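# Fold a skirt in half so waistband meets hem

## Task

Fold the skirt in half so it sits completely on the table with the waistband lying over it, approximately aligned with the hem and its midpoint reaching only slightly beyond the hem; the folded skirt must be smooth and fairly flat and stay that way without the robot holding it (releasing, dropping or tossing the waistband into place is allowed), and the grippers must let go and move away at the end.

## Robot and tools

Robot: two arms, left_arm and right_arm, each ending in a parallel gripper. Its fingers point along the gripper's own +z axis and close along its y axis. The reported end_effector_position is the point between the finger pads, roughly 1 cm short of the fingertips.

World frame (used in every result): origin on the table surface midway between the arms, +z up, +x out across the table, +y toward left_arm. The arm names are not image sides. Reported hand positions are in metres with orientation as quat wxyz; they may be a little off, more so when an arm reaches far.

The 14-number row. Both motion tools use the same row: seven numbers for left_arm then seven for right_arm, always all 14 even when one arm is idle. Per arm: dx, dy, dz, rx, ry, rz, opening. The first six are an offset (not a pose) expressed in that gripper's own axes, measured from the gripper's pose at the start of the action or move; rx, ry, rz form one rotation vector. Scale: 1.0 equals 0.6 m of translation or 180 degrees of rotation; every value lies in [-1, 1]. Opening is absolute, not an offset: +1 is fully open (0.094 m), -1 closed. An idle arm gets zeros for its offsets, plus the opening it should keep.

execute_actions(actions): a list of actions run in sequence. Each action is a table of up to 15 rows, one row per control step of 1/30 s; if fewer rows are given, the last is repeated to fill the 15 steps. Each row's offsets are counted from the pose at the start of that action, not from the preceding row. The first action of a call starts from the last pose a result reported. An empty list simply returns the current state and images.

move(target, speed, blocking): drives each gripper in a straight line toward the pose given by target, one 14-number row whose offsets are taken from the pose in the latest result that showed one. speed is the top path speed in m/s, 0.002 to 0.5 (default 0.25); rotation is capped at twice that in rad/s. Paths last 0.5 to 10 s and finish together; anything longer is cut off at 10 s short of target. Grippers take the shorter rotation. The opening is sent when the move begins. Moves do not avoid obstacles or the other arm, and grippers can lag, drift off the line, or overshoot the speed, especially with a nearly straight arm. Faster contact and targets set deeper past a surface mean harder impacts and pushes. With blocking=false you get a result after 0.5 s while motion continues; then use wait(0) to check, and execute_actions or another move will be refused until a result shows the move ended (or you call stop).

wait(seconds): 0 to 10 s, each arm keeps its last command; returns early if a running move ends. stop(): brakes a running move (needs some distance, more when fast); fingers keep moving. zoom_image(camera, region): magnified view of [x0, y0, x1, y1] pixels (max 504 by 504) from the latest image of cam_head_left, cam_head_right, cam_high, cam_low, cam_left_wrist or cam_right_wrist. finished_scene(scene): pass the current scene number to end it for good; do this only once the skirt is folded, released and stable.

Controller behaviour: each step the commanded pose is clipped to within 70 mm and 16 degrees of the measured pose, then solved by damped IK with position taking priority over orientation. Long offsets may need several actions; after an action the arm only continues to its last clipped pose. Joint friction can leave the gripper up to about 31 mm off, and smaller commands may not move it at all. Elbows stop just before straight. Joint ranges (rad): waist -2.618 to 3.054, shoulder 0 to 3.142, elbow 0 to 3.142, wrist pitch -1.571 to 1.571, wrist yaw -1.571 to 1.571, wrist roll -2.094 to 2.094.

Result lines: the state line gives each gripper's pose; Hand target lines show where the controller now drives each gripper; grip_measured is finger opening on the command scale (the last Joint positions value is the opening in metres, readings may be off by about 1 mm). A move adds a move: line with its ending (done, off_target, moving, held, fault) and limits (paced = the sent pose was clipped; held = a check blocked steps, after which the arm may speed up sharply), plus each gripper's distance to its target. If only one arm is named, the other finished. A pose unreachable line means the clearance check altered or blocked that arm's command. FAULT lines mean an arm stopped.

Gripping cloth: command an opening below grip_measured, about 0.03 under for a firm hold, less for lighter. Pad force is roughly 50 to 62 N, lower on very thin material (under about 2 mm). Brief external tugs on held parts or pushes on loose items may occur.

Avoid: letting the arms collide or press on each other (can end the scene), slamming into the table, hard pushes, dropping things unintentionally, and pulling the skirt off the table. Holding loads heats motors: MOTOR HOT at 75 °C, a 10 s stop of that arm at 90 °C, and at 100 °C the arm and gripper go limp and fall, so do not hold loads longer than needed. The simulation keeps running while you compose a reply; the robot holds its last command meanwhile.

Cameras: six 504x504 images per result in the order listed above, with calibration given per camera (intrinsics K, distortion, world-to-camera transform); fixed cameras may be off by a couple of degrees and millimetres, and wrist camera poses follow their arm's joints.

Each tool is called after ">>>" in YAML: its name, and indented under it one key for each argument.

## Session

>>> execute_actions:
  actions: []

Scene clock: 0.00 s.
left_arm: end_effector_position=(+0.3183, +0.4617, +0.2478) grip_measured=+1.000 end_effector_quat_wxyz=(+0.500, +0.132, +0.816, -0.258) | right_arm: end_effector_position=(+0.5378, -0.0455, +0.3746) grip_measured=+1.000 end_effector_quat_wxyz=(+0.703, -0.556, +0.442, +0.040)
Joint positions: left_arm=[ 0.916  1.79   1.604 -1.406  1.194  1.276  0.094] | right_arm=[ 0.429  2.089  1.985  0.092 -0.664 -0.85   0.094]
Joint velocities: left_arm=[-0.007  0.002 -0.002 -0.022  0.007 -0.037  0.   ] | right_arm=[-0.002  0.017 -0.012  0.037 -0.022 -0.051  0.   ]
Motor temperatures (°C, as the motors report them): left_arm=[22 25 24 27 23 26] | right_arm=[24 24 26 22 26 25]
Hand target (left_arm): +0.318, +0.462, +0.248; +0.500, +0.132, +0.816, -0.258
Hand target (right_arm): +0.538, -0.046, +0.375; +0.703, -0.556, +0.442, +0.040

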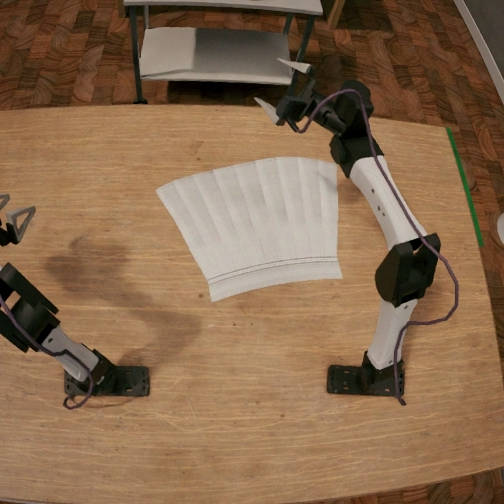

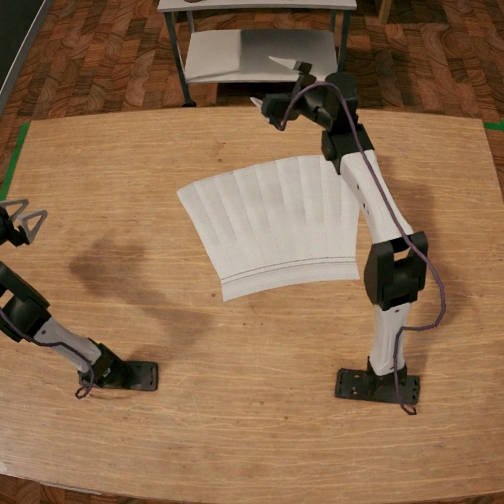

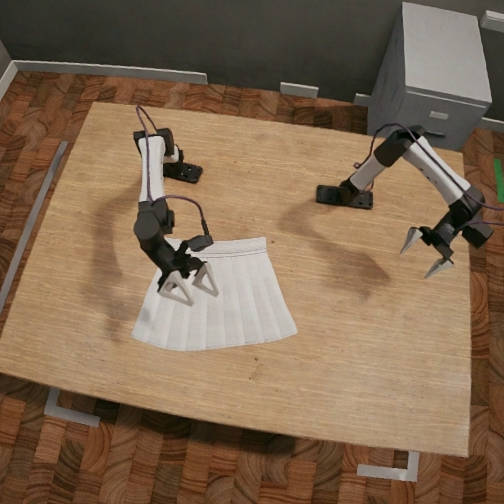

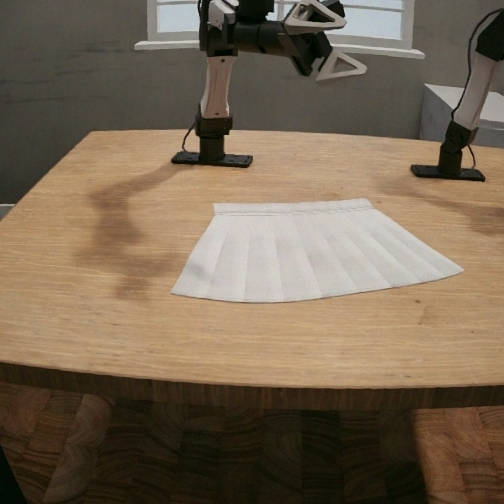

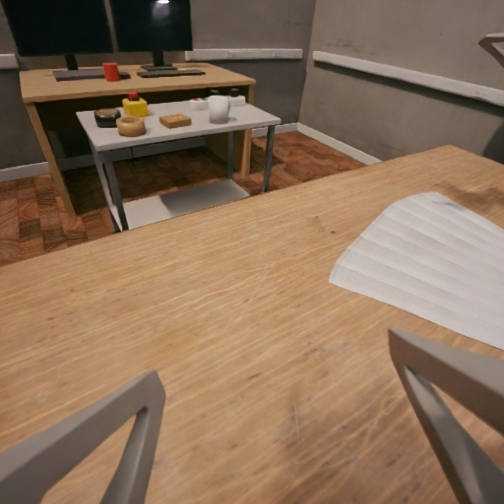

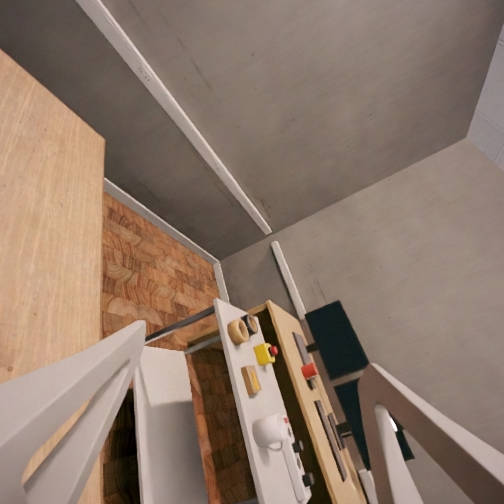

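>>> move:
  target: [0.356,-0.603,0.382,0.084,0.388,0.294,0.1,0.209,0.479,-0.545,-0.365,0.338,0.009,0.1]

Scene clock: 4.60 s.
left_arm: end_effector_position=(+0.2196, +0.0288, +0.0810) grip_measured=+0.102 end_effector_quat_wxyz=(+0.013, +0.632, +0.775, -0.002) | right_arm: end_effector_position=(+0.2717, -0.2541, +0.0799) grip_measured=+0.101 end_effector_quat_wxyz=(-0.011, +0.766, -0.642, -0.010)
Joint positions: left_arm=[-0.895  1.835  1.429 -1.138 -0.     0.5    0.052] | right_arm=[ 0.355  1.673  1.231 -1.123 -0.03  -1.527  0.052]
Joint velocities: left_arm=[-0.007 -0.002 -0.012 -0.081  0.007  0.007 -0.   ] | right_arm=[ 0.017 -0.007  0.002  0.051 -0.051 -0.051  0.   ]
Motor temperatures (°C, as the motors report them): left_arm=[22 26 25 27 23 26] | right_arm=[24 25 26 23 26 25]
Hand target (left_arm): +0.220, +0.028, +0.081; +0.009, +0.632, +0.775, +0.005
Hand target (right_arm): +0.265, -0.254, +0.078; -0.002, +0.772, -0.636, -0.009
Off the commanded pose (left_arm): 0.004 m, 2 deg.
Off the commanded pose (right_arm): 0.006 m, 2 deg.
move: done
camera_calibration (this result's frames):
cam_left_wrist: T_world_to_cam=[[-0.99773, 0.0335613, -0.0583902, 0.225357], [0.0139844, 0.951333, 0.307848, -0.00709916], [0.0658803, 0.306333, -0.949642, 0.167373], [0, 0, 0, 1]] pos_world=[0.213918, -0.0520813, 0.174288]
cam_right_wrist: T_world_to_cam=[[0.923156, 0.38384, -0.0212098, -0.14765], [0.360716, -0.845822, 0.393025, -0.301606], [0.132919, -0.370474, -0.919283, 0.0503391], [0, 0, 0, 1]] pos_world=[0.238407, -0.179782, 0.161683]

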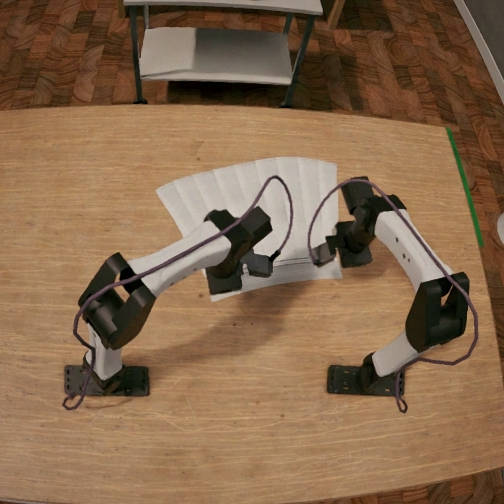

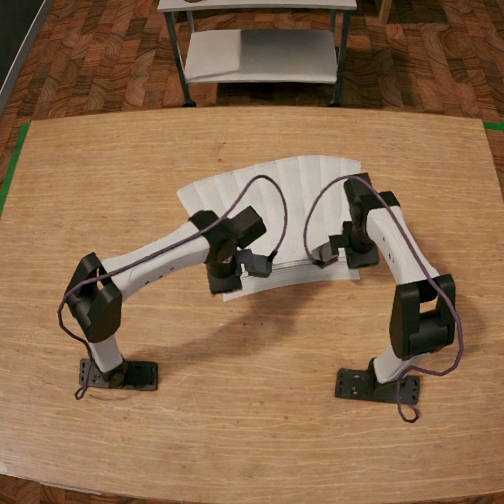

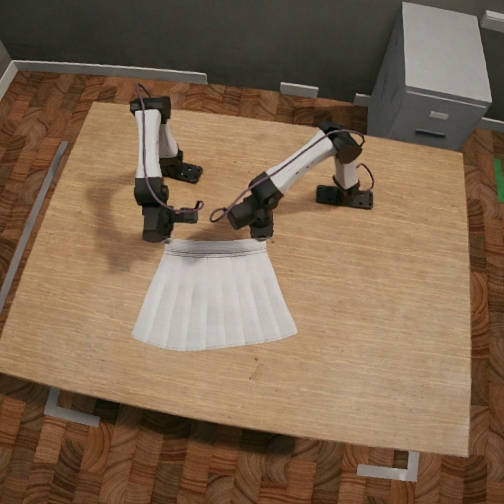

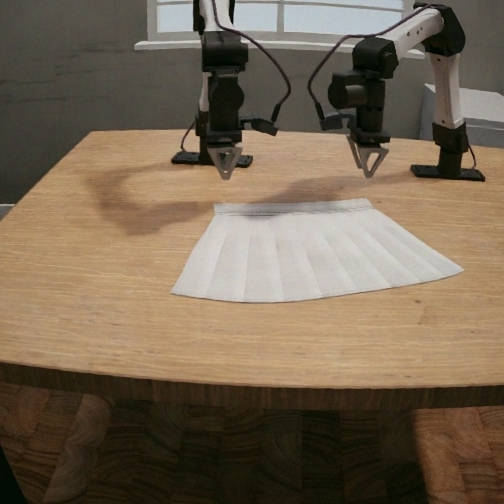

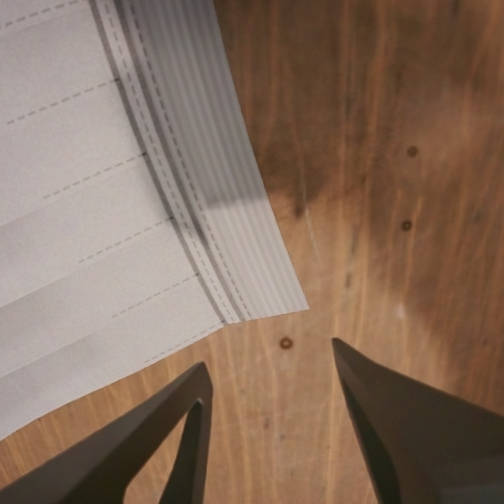

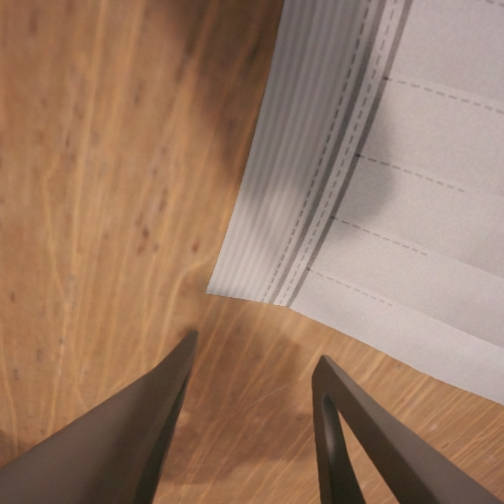

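>>> move:
  target: [-0.008,-0.023,0.122,0,0,0,0.1,0.007,0.034,0.12,0,0,0,0.1]
  speed: 0.08

>>> execute_actions:
  actions:
    - [[0,0,0.008,0,0,0,-1,0,0,0.008,0,0,0,-1]]
    - [[0,0,0,0,0,0,-1,0,0,0,0,0,0,-1]]

>>> move:
  target: [0,0,-0.15,0,0,0,-1,0,0,-0.15,0,0,0,-1]
  speed: 0.12

Scene clock: 6.33 s.
left_arm: end_effector_position=(+0.2142, +0.0181, +0.0184) grip_measured=+0.102 end_effector_quat_wxyz=(+0.026, +0.629, +0.777, -0.005) | right_arm: end_effector_position=(+0.2584, -0.2573, +0.0183) grip_measured=+0.101 end_effector_quat_wxyz=(-0.023, +0.766, -0.642, -0.000)
Joint positions: left_arm=[-0.927  1.896  1.25  -0.871 -0.001  0.462  0.052] | right_arm=[ 0.355  1.673  0.972 -0.833 -0.028 -1.527  0.052]
Joint velocities: left_arm=[-0.007 -0.002 -0.007 -0.037 -0.037 -0.007 -0.   ] | right_arm=[-0.002 -0.007 -0.012  0.022  0.007  0.037 -0.001]
Motor temperatures (°C, as the motors report them): left_arm=[22 26 25 27 23 26] | right_arm=[24 26 27 23 26 25]
Hand target (left_arm): +0.207, +0.020, +0.008; +0.014, +0.632, +0.775, -0.003
Hand target (right_arm): +0.253, -0.260, +0.008; -0.012, +0.766, -0.642, -0.010
Off the commanded pose (left_arm): 0.012 m, 2 deg.
Off the commanded pose (right_arm): 0.013 m, 2 deg.
move: off_target (left_arm, right_arm)
camera_calibration (this result's frames):
cam_left_wrist: T_world_to_cam=[[-0.996838, 0.0260793, -0.0750655, 0.216938], [0.00335945, 0.957601, 0.288078, 0.0249829], [0.0793957, 0.286915, -0.95466, 0.109161], [0, 0, 0, 1]] pos_world=[0.207501, -0.0609011, 0.113299]
cam_right_wrist: T_world_to_cam=[[0.923351, 0.383852, 0.00901529, -0.136112], [0.348649, -0.848045, 0.399078, -0.272863], [0.160832, -0.365346, -0.916872, -0.011581], [0, 0, 0, 1]] pos_world=[0.222675, -0.183385, 0.0995027]

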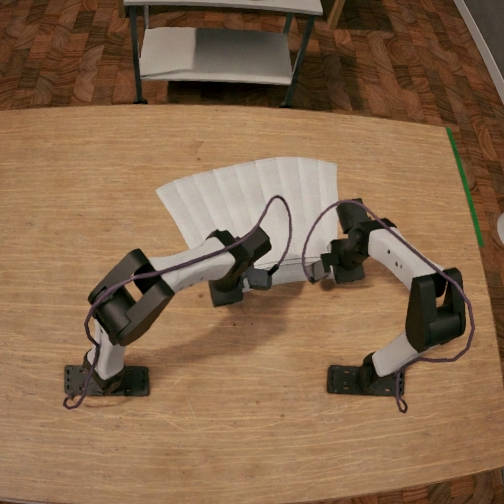

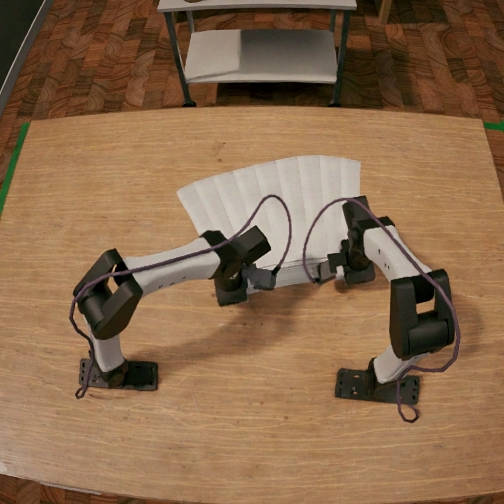

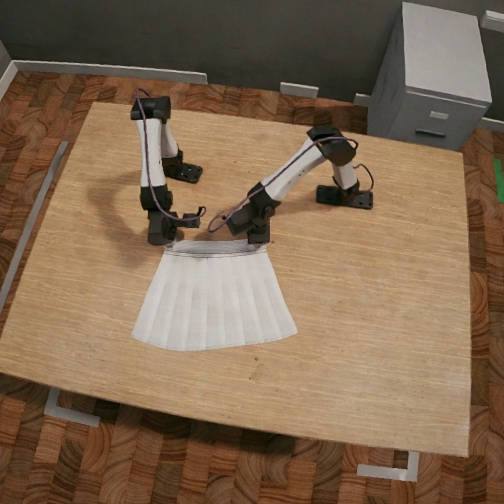

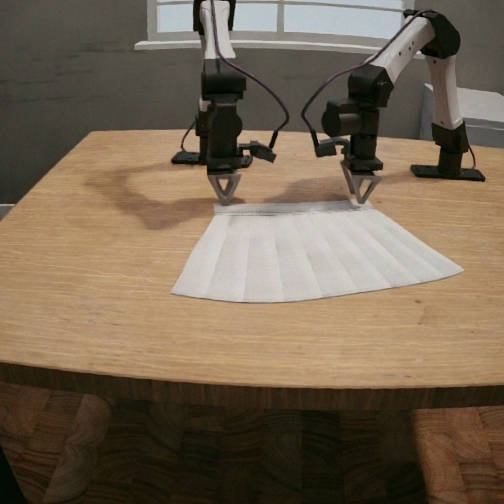

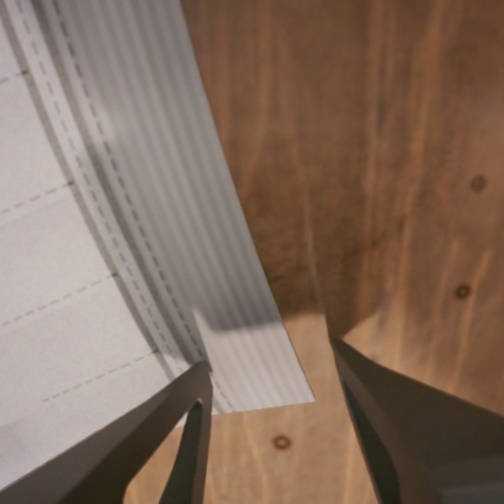

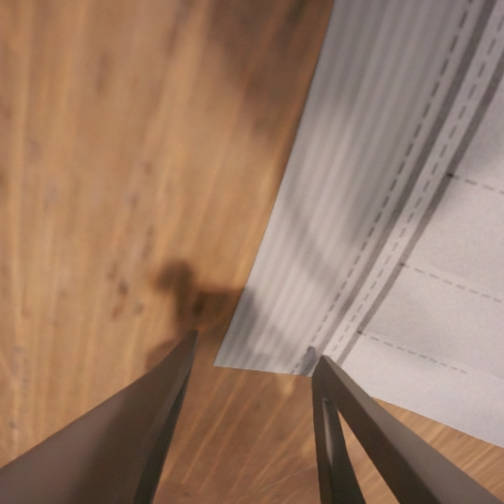

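Scene clock: 7.33 s.
left_arm: end_effector_position=(+0.2154, +0.0165, +0.0185) grip_measured=-0.986 end_effector_quat_wxyz=(+0.030, +0.629, +0.777, -0.006) | right_arm: end_effector_position=(+0.2606, -0.2568, +0.0184) grip_measured=-0.989 end_effector_quat_wxyz=(-0.027, +0.766, -0.642, +0.003)
Joint positions: left_arm=[-0.927  1.896  1.25  -0.863 -0.001  0.462  0.001] | right_arm=[ 0.355  1.673  0.972 -0.824 -0.028 -1.527  0.001]
Joint velocities: left_arm=[-0.012 -0.002  0.002  0.022  0.037  0.037 -0.001] | right_arm=[-0.002 -0.002  0.002 -0.022 -0.022 -0.051 -0.001]
Motor temperatures (°C, as the motors report them): left_arm=[22 26 25 27 23 26] | right_arm=[24 26 27 23 26 25]
Hand target (left_arm): +0.215, +0.017, +0.019; +0.030, +0.629, +0.777, -0.006
Hand target (right_arm): +0.261, -0.257, +0.018; -0.027, +0.766, -0.642, +0.003
Off the commanded pose (left_arm): 0.000 m, 0 deg.
Off the commanded pose (right_arm): 0.000 m, 0 deg.
camera_calibration (this result's frames):
cam_left_wrist: T_world_to_cam=[[-0.996451, 0.0255921, -0.0801894, 0.218225], [0.00194021, 0.95939, 0.282076, 0.0268089], [0.0841518, 0.280919, -0.956035, 0.108714], [0, 0, 0, 1]] pos_world=[0.20825, -0.0618449, 0.113872]
cam_right_wrist: T_world_to_cam=[[0.92323, 0.383825, 0.0180297, -0.138468], [0.345076, -0.848839, 0.400493, -0.272551], [0.169023, -0.363525, -0.916123, -0.0133508], [0, 0, 0, 1]] pos_world=[0.224145, -0.183058, 0.0994202]

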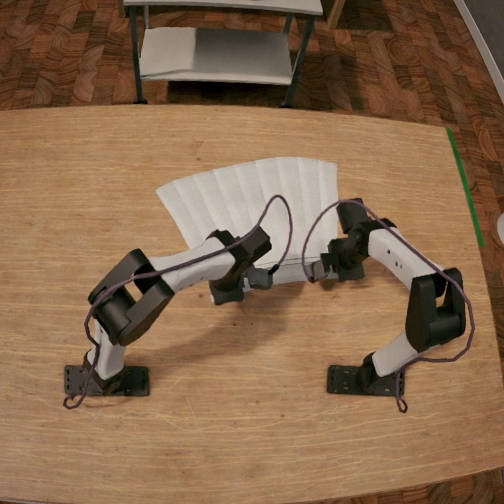

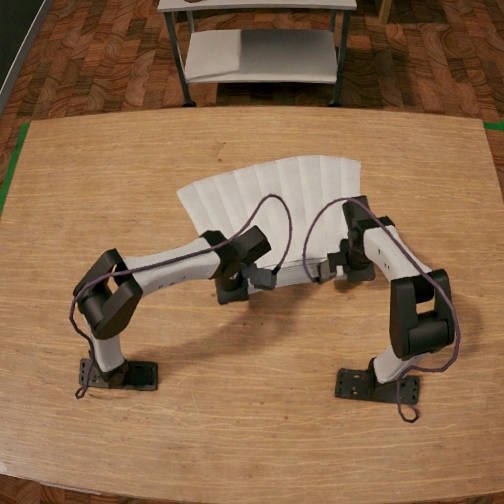

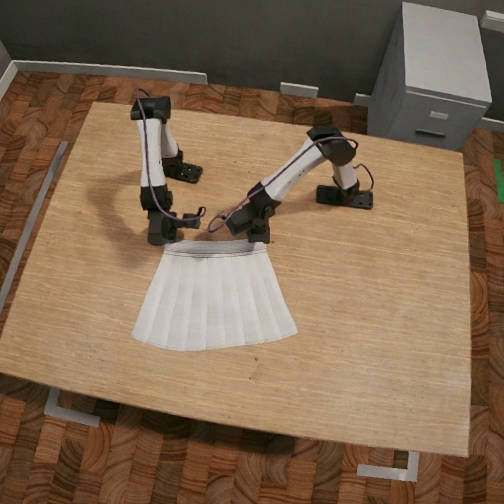

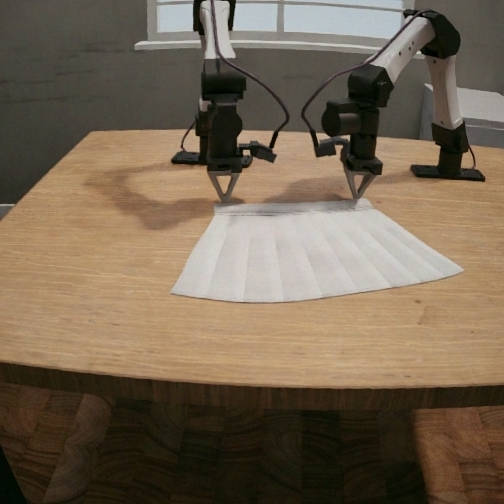

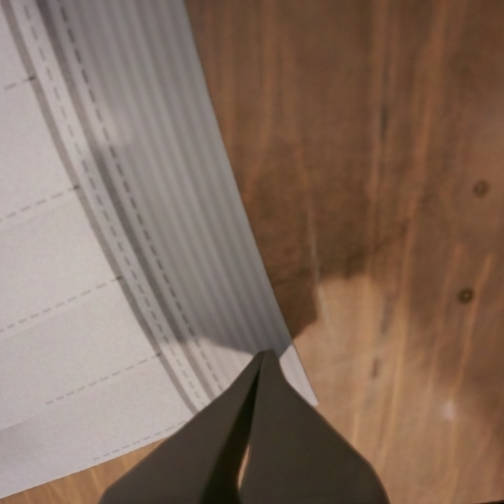

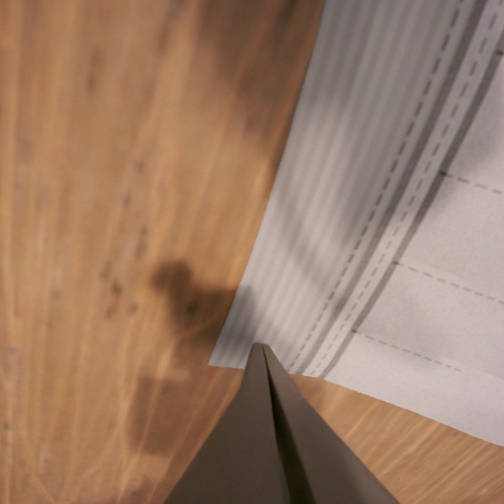

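Scene clock: 8.67 s.
left_arm: end_effector_position=(+0.2124, +0.0204, +0.1025) grip_measured=-0.986 end_effector_quat_wxyz=(+0.027, +0.629, +0.777, -0.006) | right_arm: end_effector_position=(+0.2552, -0.2580, +0.1022) grip_measured=-0.989 end_effector_quat_wxyz=(-0.023, +0.766, -0.642, -0.000)
Joint positions: left_arm=[-0.927  1.805  1.476 -1.186 -0.001  0.462  0.001] | right_arm=[ 0.355  1.567  1.209 -1.176 -0.028 -1.527  0.001]
Joint velocities: left_arm=[-0.012 -0.002 -0.017  0.022 -0.007  0.022 -0.   ] | right_arm=[ 0.007 -0.007 -0.007 -0.022 -0.037 -0.051 -0.001]
Motor temperatures (°C, as the motors report them): left_arm=[22 27 25 27 23 26] | right_arm=[24 26 27 23 26 25]
Hand target (left_arm): +0.213, +0.021, +0.108; +0.030, +0.629, +0.777, -0.006
Hand target (right_arm): +0.256, -0.260, +0.108; -0.027, +0.766, -0.642, +0.003
Off the commanded pose (left_arm): 0.006 m, 0 deg.
Off the commanded pose (right_arm): 0.007 m, 1 deg.
move: done
camera_calibration (this result's frames):
cam_left_wrist: T_world_to_cam=[[-0.996712, 0.0259205, -0.076774, 0.221533], [0.00288305, 0.958202, 0.286079, -0.00112347], [0.0809803, 0.284917, -0.955125, 0.188654], [0, 0, 0, 1]] pos_world=[0.205531, -0.0584166, 0.197518]
cam_right_wrist: T_world_to_cam=[[0.923351, 0.383852, 0.00901529, -0.133634], [0.348649, -0.848045, 0.399078, -0.305819], [0.160832, -0.365346, -0.916872, 0.0655681], [0, 0, 0, 1]] pos_world=[0.219469, -0.184098, 0.183368]

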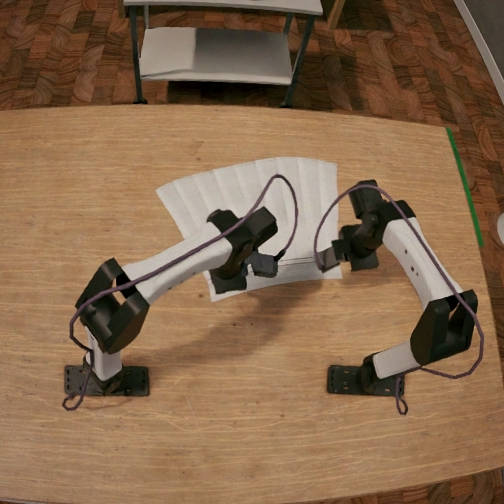

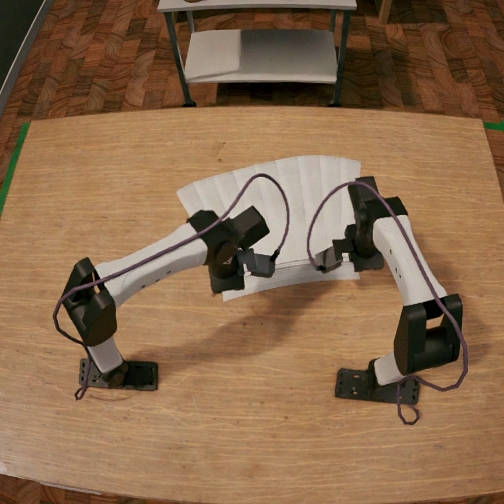

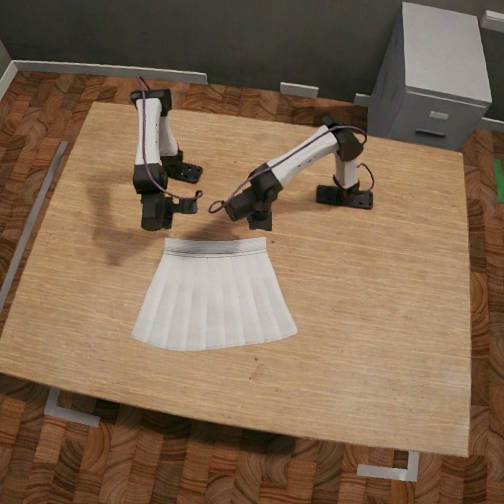

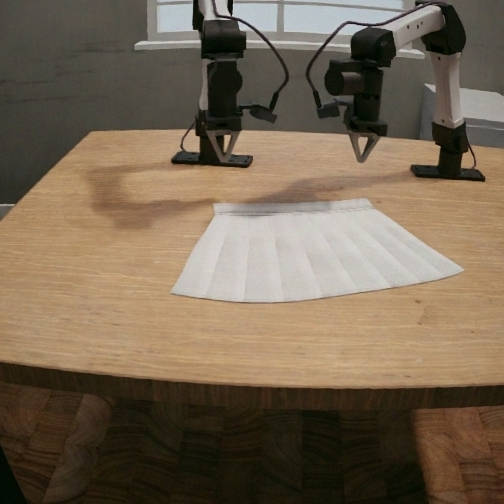

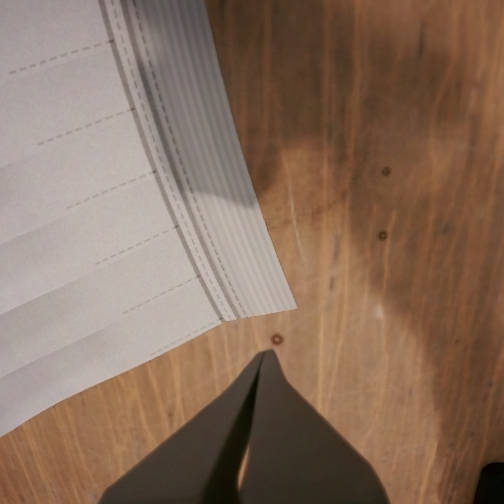

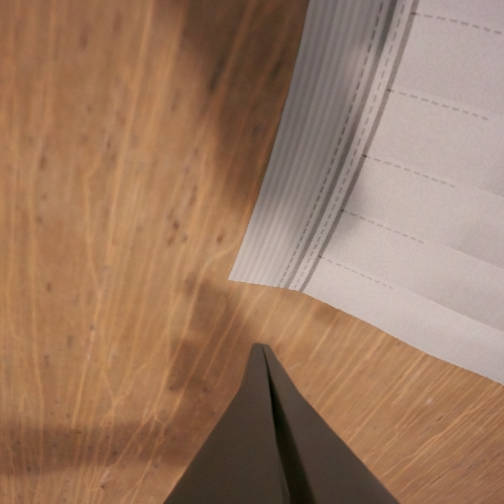

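Not low enough.

>>> move:
  target: [0.012,-0.012,0.19,0,0,0,0.1,0,0.008,0.2,0,0,0,0.1]
  speed: 0.08

>>> execute_actions:
  actions:
    - [[0,0,0.03,0,0,0,-0.5,0,0,0.03,0,0,0,-0.5]]
    - [[0,0,0.02,0,0,0,-1,0,0,0.02,0,0,0,-1]]

Scene clock: 10.53 s.
left_arm: end_effector_position=(+0.2117, +0.0212, +0.0116) grip_measured=+0.098 end_effector_quat_wxyz=(+0.035, +0.627, +0.778, -0.008) | right_arm: end_effector_position=(+0.2553, -0.2579, +0.0063) grip_measured=+0.099 end_effector_quat_wxyz=(-0.024, +0.766, -0.642, -0.000)
Joint positions: left_arm=[-0.927  1.877  1.194 -0.815 -0.001  0.457  0.052] | right_arm=[ 0.355  1.684  0.93  -0.78  -0.029 -1.527  0.052]
Joint velocities: left_arm=[-0.012 -0.002 -0.002  0.007  0.007 -0.11  -0.001] | right_arm=[-0.002 -0.007  0.012 -0.139  0.022 -0.095 -0.001]
Motor temperatures (°C, as the motors report them): left_arm=[22 27 25 27 23 26] | right_arm=[24 26 27 23 26 25]
Hand target (left_arm): +0.206, +0.023, -0.010; +0.027, +0.629, +0.777, -0.006
Hand target (right_arm): +0.254, -0.256, -0.015; -0.022, +0.766, -0.642, -0.001
Off the commanded pose (left_arm): 0.024 m, 1 deg.
Off the commanded pose (right_arm): 0.024 m, 0 deg.
move: off_target (left_arm, right_arm)
camera_calibration (this result's frames):
cam_left_wrist: T_world_to_cam=[[-0.99604, 0.0195661, -0.086721, 0.213981], [-0.00494671, 0.961771, 0.273811, 0.0257826], [0.0887632, 0.273156, -0.957866, 0.100345], [0, 0, 0, 1]] pos_world=[0.204354, -0.0563936, 0.107614]
cam_right_wrist: T_world_to_cam=[[0.923489, 0.383509, 0.00944901, -0.13302], [0.348228, -0.848359, 0.398779, -0.267509], [0.160951, -0.364978, -0.916998, -0.0222056], [0, 0, 0, 1]] pos_world=[0.21957, -0.184034, 0.0875713]

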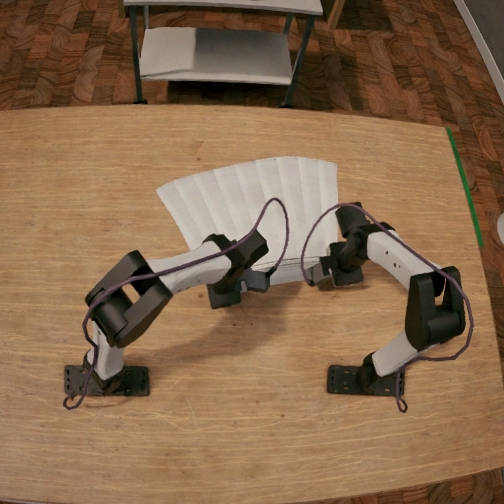

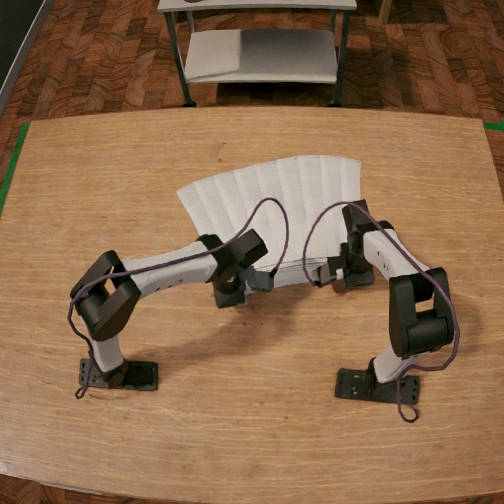

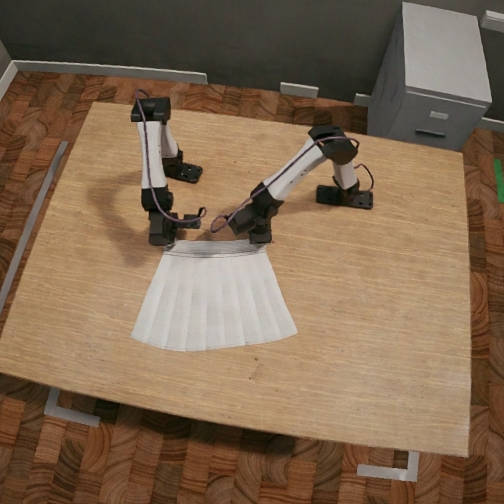

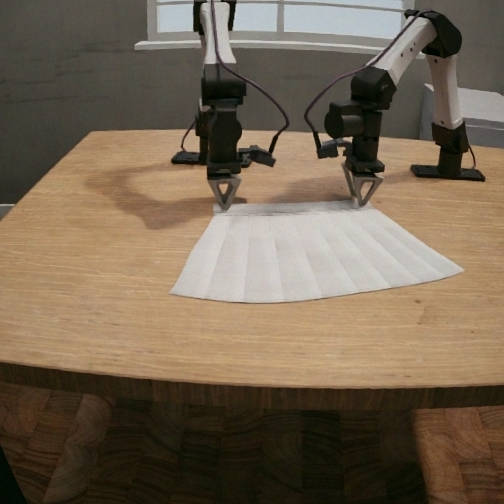

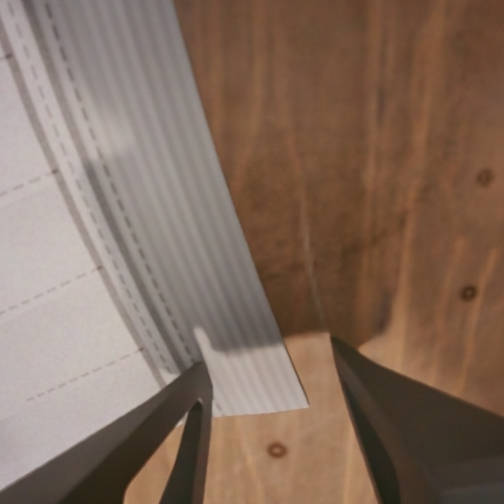

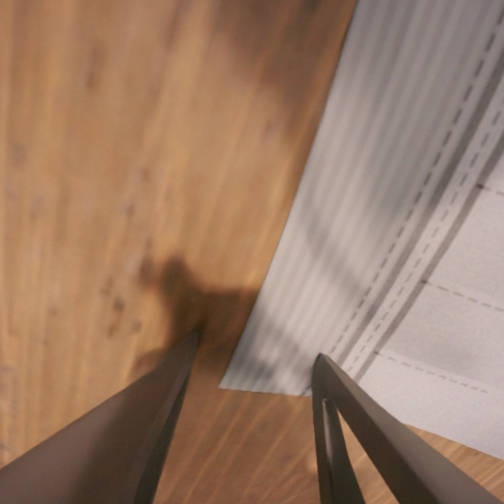

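Scene clock: 11.53 s.
left_arm: end_effector_position=(+0.2209, +0.0113, +0.0130) grip_measured=-0.973 end_effector_quat_wxyz=(+0.063, +0.626, +0.777, -0.011) | right_arm: end_effector_position=(+0.2559, -0.2577, +0.0056) grip_measured=-0.985 end_effector_quat_wxyz=(-0.026, +0.766, -0.642, +0.001)
Joint positions: left_arm=[-0.927  1.877  1.194 -0.76  -0.007  0.457  0.001] | right_arm=[ 0.355  1.684  0.926 -0.772 -0.029 -1.527  0.001]
Joint velocities: left_arm=[-0.007  0.007 -0.007  0.081  0.007  0.022 -0.   ] | right_arm=[-0.002  0.002 -0.007  0.051 -0.007 -0.022  0.001]
Motor temperatures (°C, as the motors report them): left_arm=[22 27 25 27 23 26] | right_arm=[24 26 27 23 26 25]
Hand target (left_arm): +0.217, +0.015, +0.001; +0.049, +0.627, +0.778, -0.011
Hand target (right_arm): +0.248, -0.259, -0.006; -0.012, +0.766, -0.643, -0.009
Off the commanded pose (left_arm): 0.014 m, 2 deg.
Off the commanded pose (right_arm): 0.015 m, 2 deg.
camera_calibration (this result's frames):
cam_left_wrist: T_world_to_cam=[[-0.991948, 0.0148026, -0.125777, 0.223034], [-0.0153236, 0.971821, 0.235223, 0.0376764], [0.125714, 0.235257, -0.963769, 0.0958775], [0, 0, 0, 1]] pos_world=[0.209763, -0.062472, 0.111594]
cam_right_wrist: T_world_to_cam=[[0.923432, 0.383506, 0.0140229, -0.133675], [0.346491, -0.848898, 0.399144, -0.266932], [0.164978, -0.363723, -0.916781, -0.0236643], [0, 0, 0, 1]] pos_world=[0.219834, -0.18394, 0.0867237]

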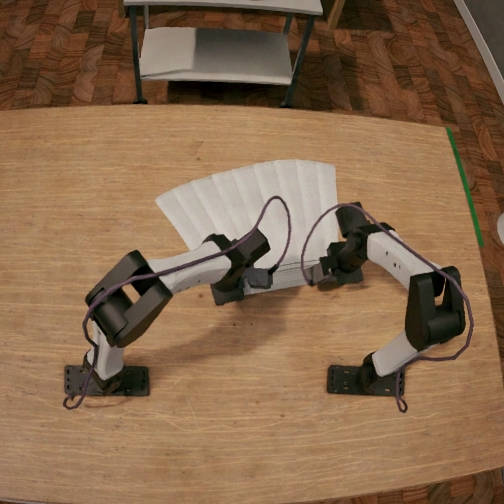

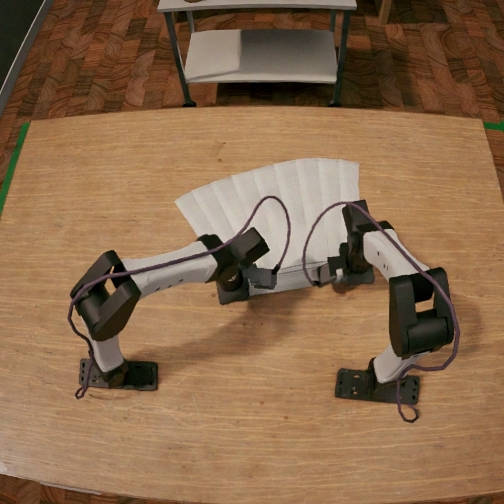

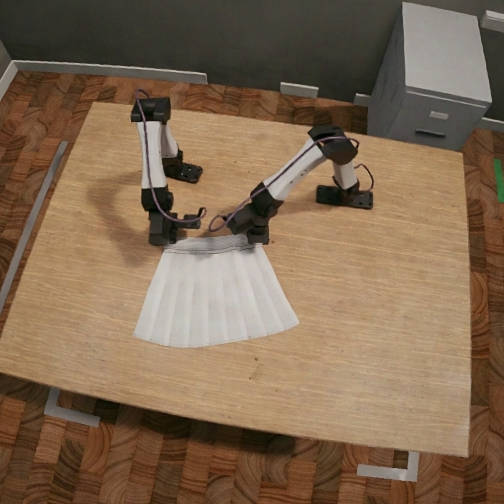

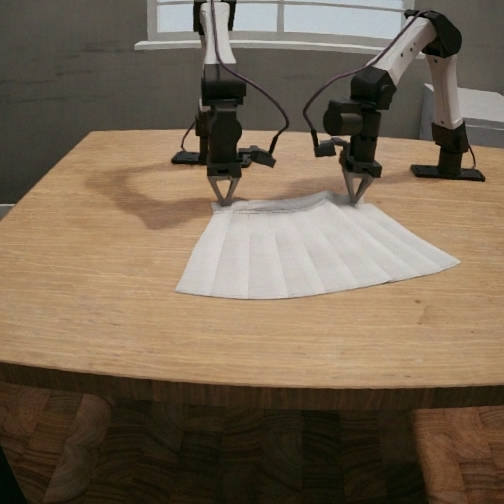

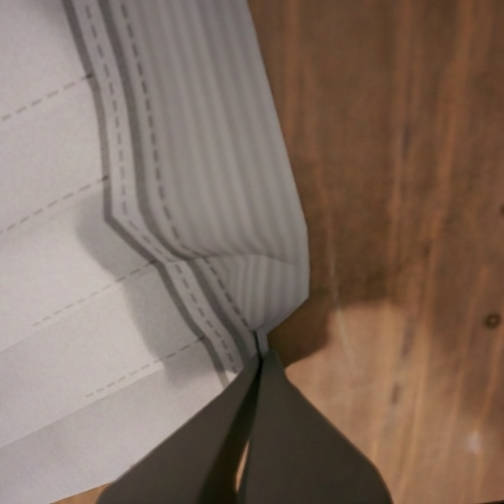

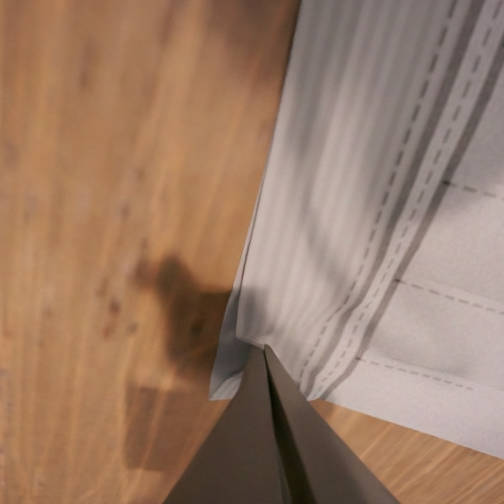

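>>> execute_actions:
  actions:
    - [[0,0,0,0,0,0,-1,0,0,-0.02,0,0,0,-0.6]]
    - [[0,0,0,0,0,0,-1,-0.03,0,-0.05,-0.025,0,0,0.25]]
    - [[0,0,0,0,0,0,-1,0,0,0.06,0,0,0,0.25]]
    - [[0,0,0,0,0,0,-1,0,0,0.05,0,0,0,0.25]]
    - [[0,0,0,0,0,0,-1,0,0,0.05,0,0,0,-0.4]]
    - [[0,0,0,0,0,0,-1,0,0,0.04,0,0,0,-1]]

Scene clock: 14.70 s.
left_arm: end_effector_position=(+0.2211, +0.0110, +0.0141) grip_measured=-0.973 end_effector_quat_wxyz=(+0.064, +0.626, +0.777, -0.011) | right_arm: end_effector_position=(+0.2690, -0.2391, +0.0052) grip_measured=-0.976 end_effector_quat_wxyz=(-0.033, +0.768, -0.640, +0.004)
Joint positions: left_arm=[-0.927  1.874  1.194 -0.76  -0.007  0.457  0.001] | right_arm=[ 0.405  1.731  0.98  -0.76  -0.031 -1.482  0.001]
Joint velocities: left_arm=[ 0.002 -0.007 -0.017 -0.066  0.037  0.022 -0.   ] | right_arm=[-0.017  0.002  0.002  0.007  0.037  0.066 -0.   ]
Motor temperatures (°C, as the motors report them): left_arm=[22 28 26 27 23 26] | right_arm=[24 26 27 23 26 25]
Hand target (left_arm): +0.221, +0.011, +0.014; +0.064, +0.626, +0.777, -0.011
Hand target (right_arm): +0.255, -0.243, -0.017; -0.010, +0.768, -0.640, -0.012
Off the commanded pose (left_arm): 0.000 m, 0 deg.
Off the commanded pose (right_arm): 0.028 m, 3 deg.
camera_calibration (this result's frames):
cam_left_wrist: T_world_to_cam=[[-0.991677, 0.0144614, -0.127932, 0.223371], [-0.0158226, 0.97245, 0.232575, 0.0378081], [0.127771, 0.232664, -0.964128, 0.0966141], [0, 0, 0, 1]] pos_world=[0.209765, -0.0624754, 0.112931]
cam_right_wrist: T_world_to_cam=[[0.920833, 0.388755, 0.0306017, -0.150999], [0.345587, -0.849895, 0.397804, -0.255547], [0.180656, -0.355735, -0.91696, -0.0216568], [0, 0, 0, 1]] pos_world=[0.23127, -0.16619, 0.0864198]

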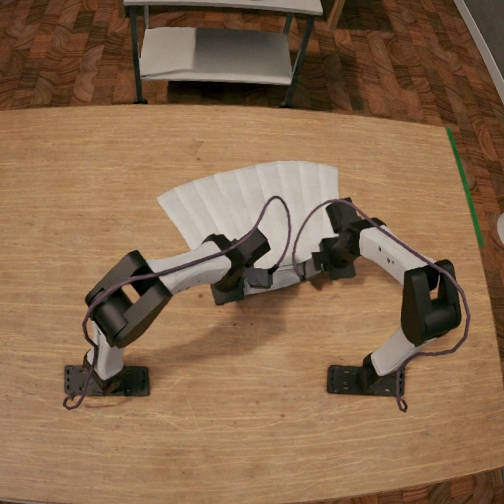

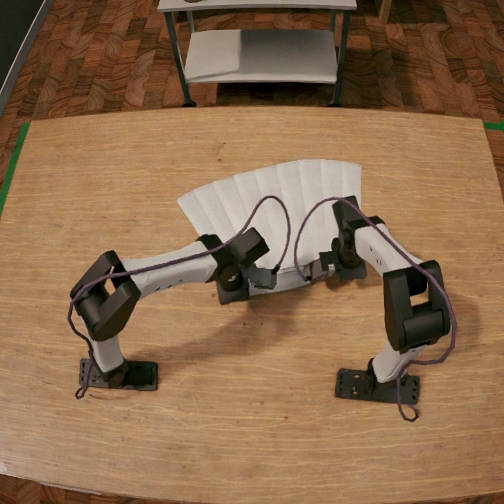

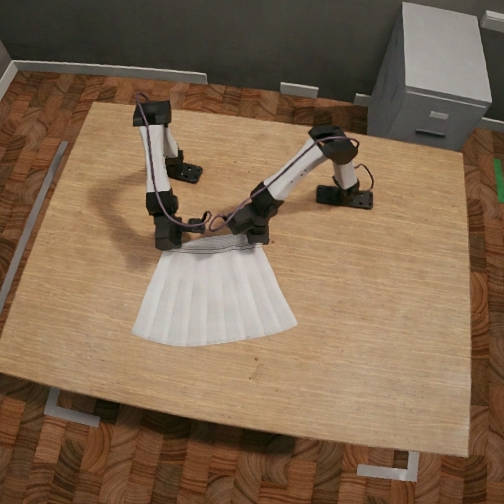

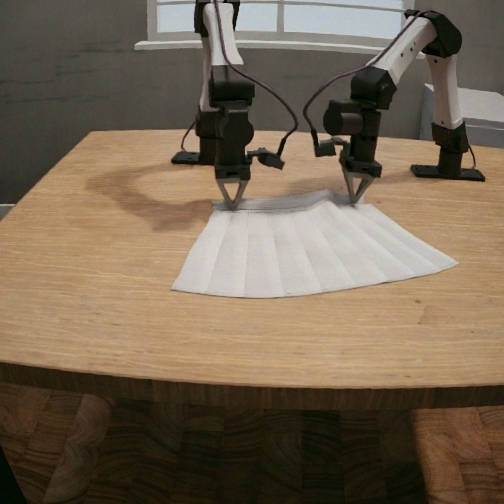

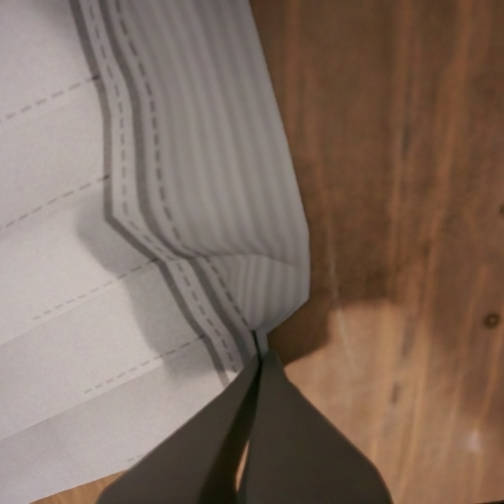

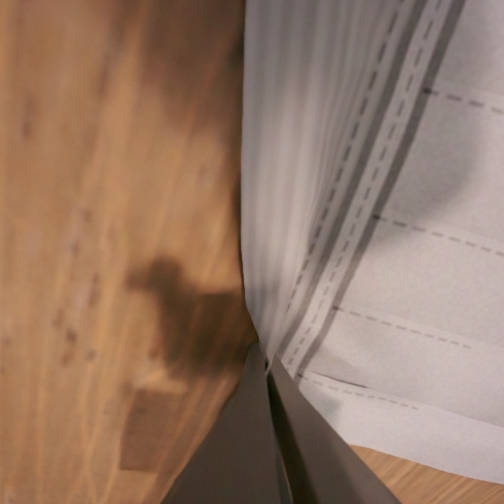

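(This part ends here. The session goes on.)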